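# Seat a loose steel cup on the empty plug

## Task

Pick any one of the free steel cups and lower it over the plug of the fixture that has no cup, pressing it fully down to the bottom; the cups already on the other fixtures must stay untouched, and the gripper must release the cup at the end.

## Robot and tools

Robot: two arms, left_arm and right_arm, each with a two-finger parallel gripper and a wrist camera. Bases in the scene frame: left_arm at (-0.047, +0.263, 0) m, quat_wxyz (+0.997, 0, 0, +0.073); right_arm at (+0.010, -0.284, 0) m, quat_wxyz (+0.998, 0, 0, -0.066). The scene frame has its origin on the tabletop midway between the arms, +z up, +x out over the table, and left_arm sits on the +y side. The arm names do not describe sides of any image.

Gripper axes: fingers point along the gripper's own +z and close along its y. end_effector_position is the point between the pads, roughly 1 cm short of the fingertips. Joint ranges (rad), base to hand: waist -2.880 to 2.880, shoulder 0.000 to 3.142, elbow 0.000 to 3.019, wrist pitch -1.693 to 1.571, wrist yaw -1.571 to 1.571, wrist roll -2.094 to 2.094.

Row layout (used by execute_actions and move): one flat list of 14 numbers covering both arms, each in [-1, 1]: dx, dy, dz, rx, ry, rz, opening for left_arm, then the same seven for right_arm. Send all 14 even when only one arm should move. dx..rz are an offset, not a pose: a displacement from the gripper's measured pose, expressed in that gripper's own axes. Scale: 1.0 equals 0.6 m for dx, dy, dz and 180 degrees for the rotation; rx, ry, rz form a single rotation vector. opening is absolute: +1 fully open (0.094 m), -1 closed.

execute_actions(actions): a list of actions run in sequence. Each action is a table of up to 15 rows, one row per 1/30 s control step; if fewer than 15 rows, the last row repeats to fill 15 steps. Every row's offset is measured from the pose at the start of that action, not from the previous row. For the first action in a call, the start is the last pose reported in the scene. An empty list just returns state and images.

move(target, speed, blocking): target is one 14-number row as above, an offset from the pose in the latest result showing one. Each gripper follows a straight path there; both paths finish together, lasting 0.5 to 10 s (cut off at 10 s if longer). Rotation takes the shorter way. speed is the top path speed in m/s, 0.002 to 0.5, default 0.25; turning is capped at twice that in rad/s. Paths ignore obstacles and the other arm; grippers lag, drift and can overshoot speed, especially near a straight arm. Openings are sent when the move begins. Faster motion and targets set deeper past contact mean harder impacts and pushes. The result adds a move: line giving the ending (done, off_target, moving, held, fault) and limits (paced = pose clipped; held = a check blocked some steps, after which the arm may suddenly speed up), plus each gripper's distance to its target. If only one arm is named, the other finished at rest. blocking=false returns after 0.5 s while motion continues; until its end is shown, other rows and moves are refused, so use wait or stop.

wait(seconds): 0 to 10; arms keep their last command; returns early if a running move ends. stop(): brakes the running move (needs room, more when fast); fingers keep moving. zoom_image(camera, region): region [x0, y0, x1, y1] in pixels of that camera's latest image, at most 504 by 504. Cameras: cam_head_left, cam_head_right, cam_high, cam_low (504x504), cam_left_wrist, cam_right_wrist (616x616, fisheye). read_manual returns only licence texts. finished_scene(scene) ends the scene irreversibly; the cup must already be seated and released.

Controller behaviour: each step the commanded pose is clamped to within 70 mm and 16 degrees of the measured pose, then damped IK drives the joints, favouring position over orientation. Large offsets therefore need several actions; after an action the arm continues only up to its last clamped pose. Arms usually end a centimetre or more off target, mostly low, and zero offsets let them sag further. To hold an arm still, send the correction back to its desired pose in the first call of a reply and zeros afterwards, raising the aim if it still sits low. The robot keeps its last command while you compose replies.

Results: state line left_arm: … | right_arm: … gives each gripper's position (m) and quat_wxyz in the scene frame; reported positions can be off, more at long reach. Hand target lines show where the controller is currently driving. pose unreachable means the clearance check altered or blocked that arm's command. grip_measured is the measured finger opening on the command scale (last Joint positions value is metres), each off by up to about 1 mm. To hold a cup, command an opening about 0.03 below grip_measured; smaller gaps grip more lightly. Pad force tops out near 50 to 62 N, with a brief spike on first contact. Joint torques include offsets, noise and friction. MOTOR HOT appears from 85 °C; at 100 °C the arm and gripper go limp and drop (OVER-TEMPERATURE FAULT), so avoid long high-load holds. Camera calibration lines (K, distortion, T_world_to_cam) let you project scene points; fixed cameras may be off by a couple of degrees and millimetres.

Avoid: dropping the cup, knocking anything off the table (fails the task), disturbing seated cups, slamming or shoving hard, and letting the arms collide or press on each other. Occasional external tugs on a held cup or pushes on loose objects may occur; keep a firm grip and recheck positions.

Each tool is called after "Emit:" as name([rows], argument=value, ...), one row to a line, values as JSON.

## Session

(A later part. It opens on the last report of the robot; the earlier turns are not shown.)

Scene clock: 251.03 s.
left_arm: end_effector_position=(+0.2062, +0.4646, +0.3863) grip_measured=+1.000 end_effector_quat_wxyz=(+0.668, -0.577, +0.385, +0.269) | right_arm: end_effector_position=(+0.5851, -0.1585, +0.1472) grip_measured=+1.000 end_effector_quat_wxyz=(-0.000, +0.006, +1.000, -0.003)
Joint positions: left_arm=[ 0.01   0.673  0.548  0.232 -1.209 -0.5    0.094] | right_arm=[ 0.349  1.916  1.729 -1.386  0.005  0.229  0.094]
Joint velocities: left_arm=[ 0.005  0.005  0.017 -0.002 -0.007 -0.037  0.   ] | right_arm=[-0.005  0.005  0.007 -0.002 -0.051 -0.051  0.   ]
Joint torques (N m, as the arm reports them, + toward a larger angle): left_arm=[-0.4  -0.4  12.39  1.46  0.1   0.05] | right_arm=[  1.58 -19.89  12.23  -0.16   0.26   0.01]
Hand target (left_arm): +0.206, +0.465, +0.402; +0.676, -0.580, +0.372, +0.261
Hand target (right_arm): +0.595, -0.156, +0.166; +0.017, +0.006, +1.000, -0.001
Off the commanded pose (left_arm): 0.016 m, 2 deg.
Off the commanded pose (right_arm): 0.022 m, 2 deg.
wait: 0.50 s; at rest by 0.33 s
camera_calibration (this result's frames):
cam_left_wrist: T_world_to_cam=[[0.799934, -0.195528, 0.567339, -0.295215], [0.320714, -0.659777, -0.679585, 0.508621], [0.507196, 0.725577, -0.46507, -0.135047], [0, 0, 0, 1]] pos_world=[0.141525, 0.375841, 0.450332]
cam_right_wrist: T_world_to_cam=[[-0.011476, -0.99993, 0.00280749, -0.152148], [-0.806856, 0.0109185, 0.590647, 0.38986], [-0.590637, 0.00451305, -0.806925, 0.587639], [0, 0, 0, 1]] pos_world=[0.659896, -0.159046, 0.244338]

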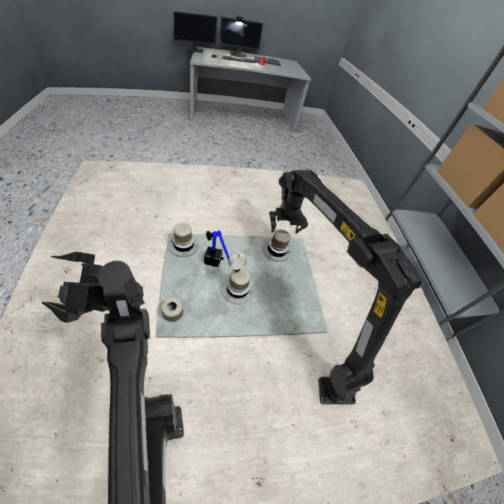

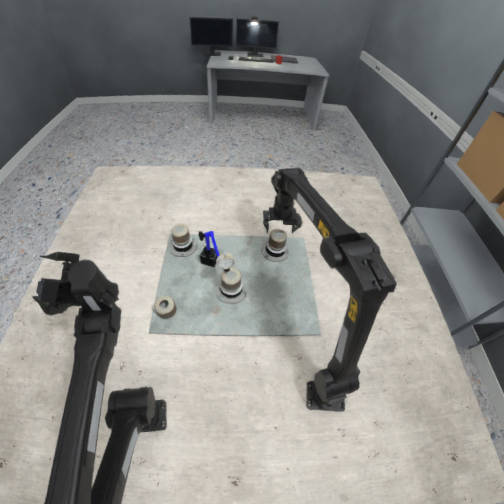

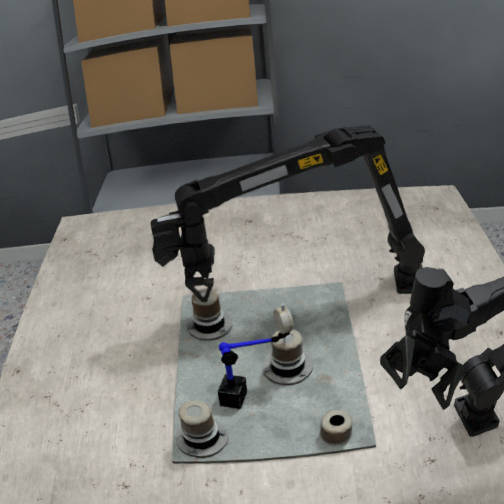

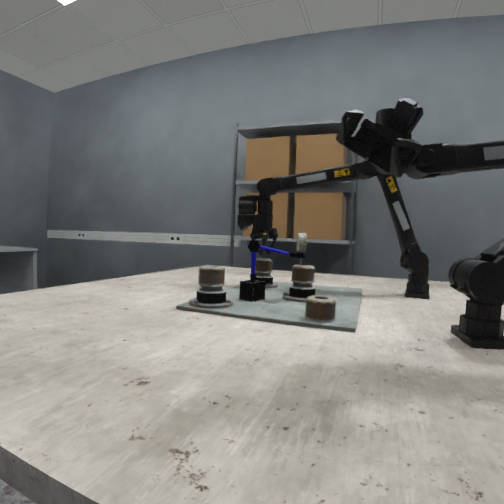

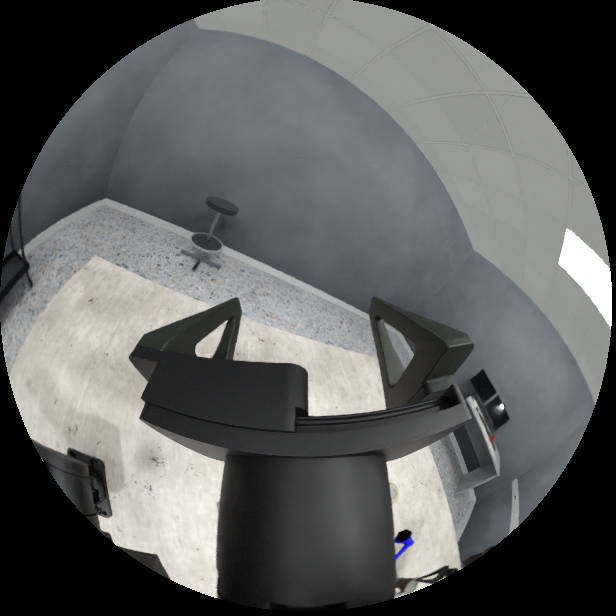

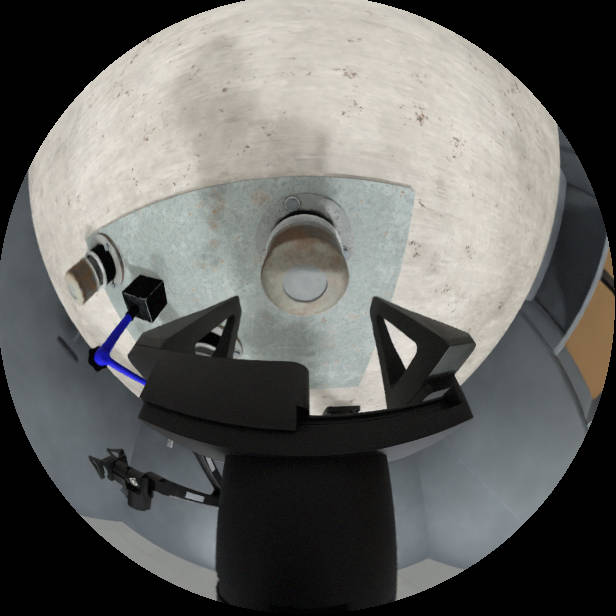

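Emit:
zoom_image(camera="cam_low", region=[185, 225, 335, 315])

Emit:
zoom_image(camera="cam_high", region=[160, 265, 330, 465])

Region (185, 225, 335, 315) of cam_low's 504x504 image, scaled by 3.360, with more detail than that image has; it fills the top 302 rows of this view, and the rest is white.

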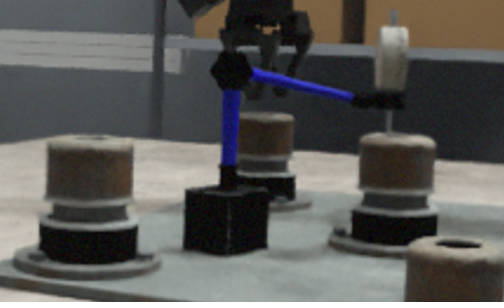

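Region (160, 265, 330, 465) of cam_high's 504x504 image, scaled by 2.520, with more detail than that image has; it fills the left 428 columns of this view, and the rest is white.

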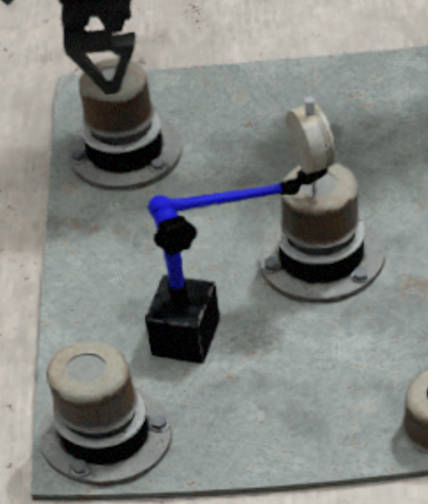

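The cup sits at the same height as the cups on the other fixtures, and the gripper is clear of it.

Emit:
finished_scene(scene=2)

The scene is finished: the task was done.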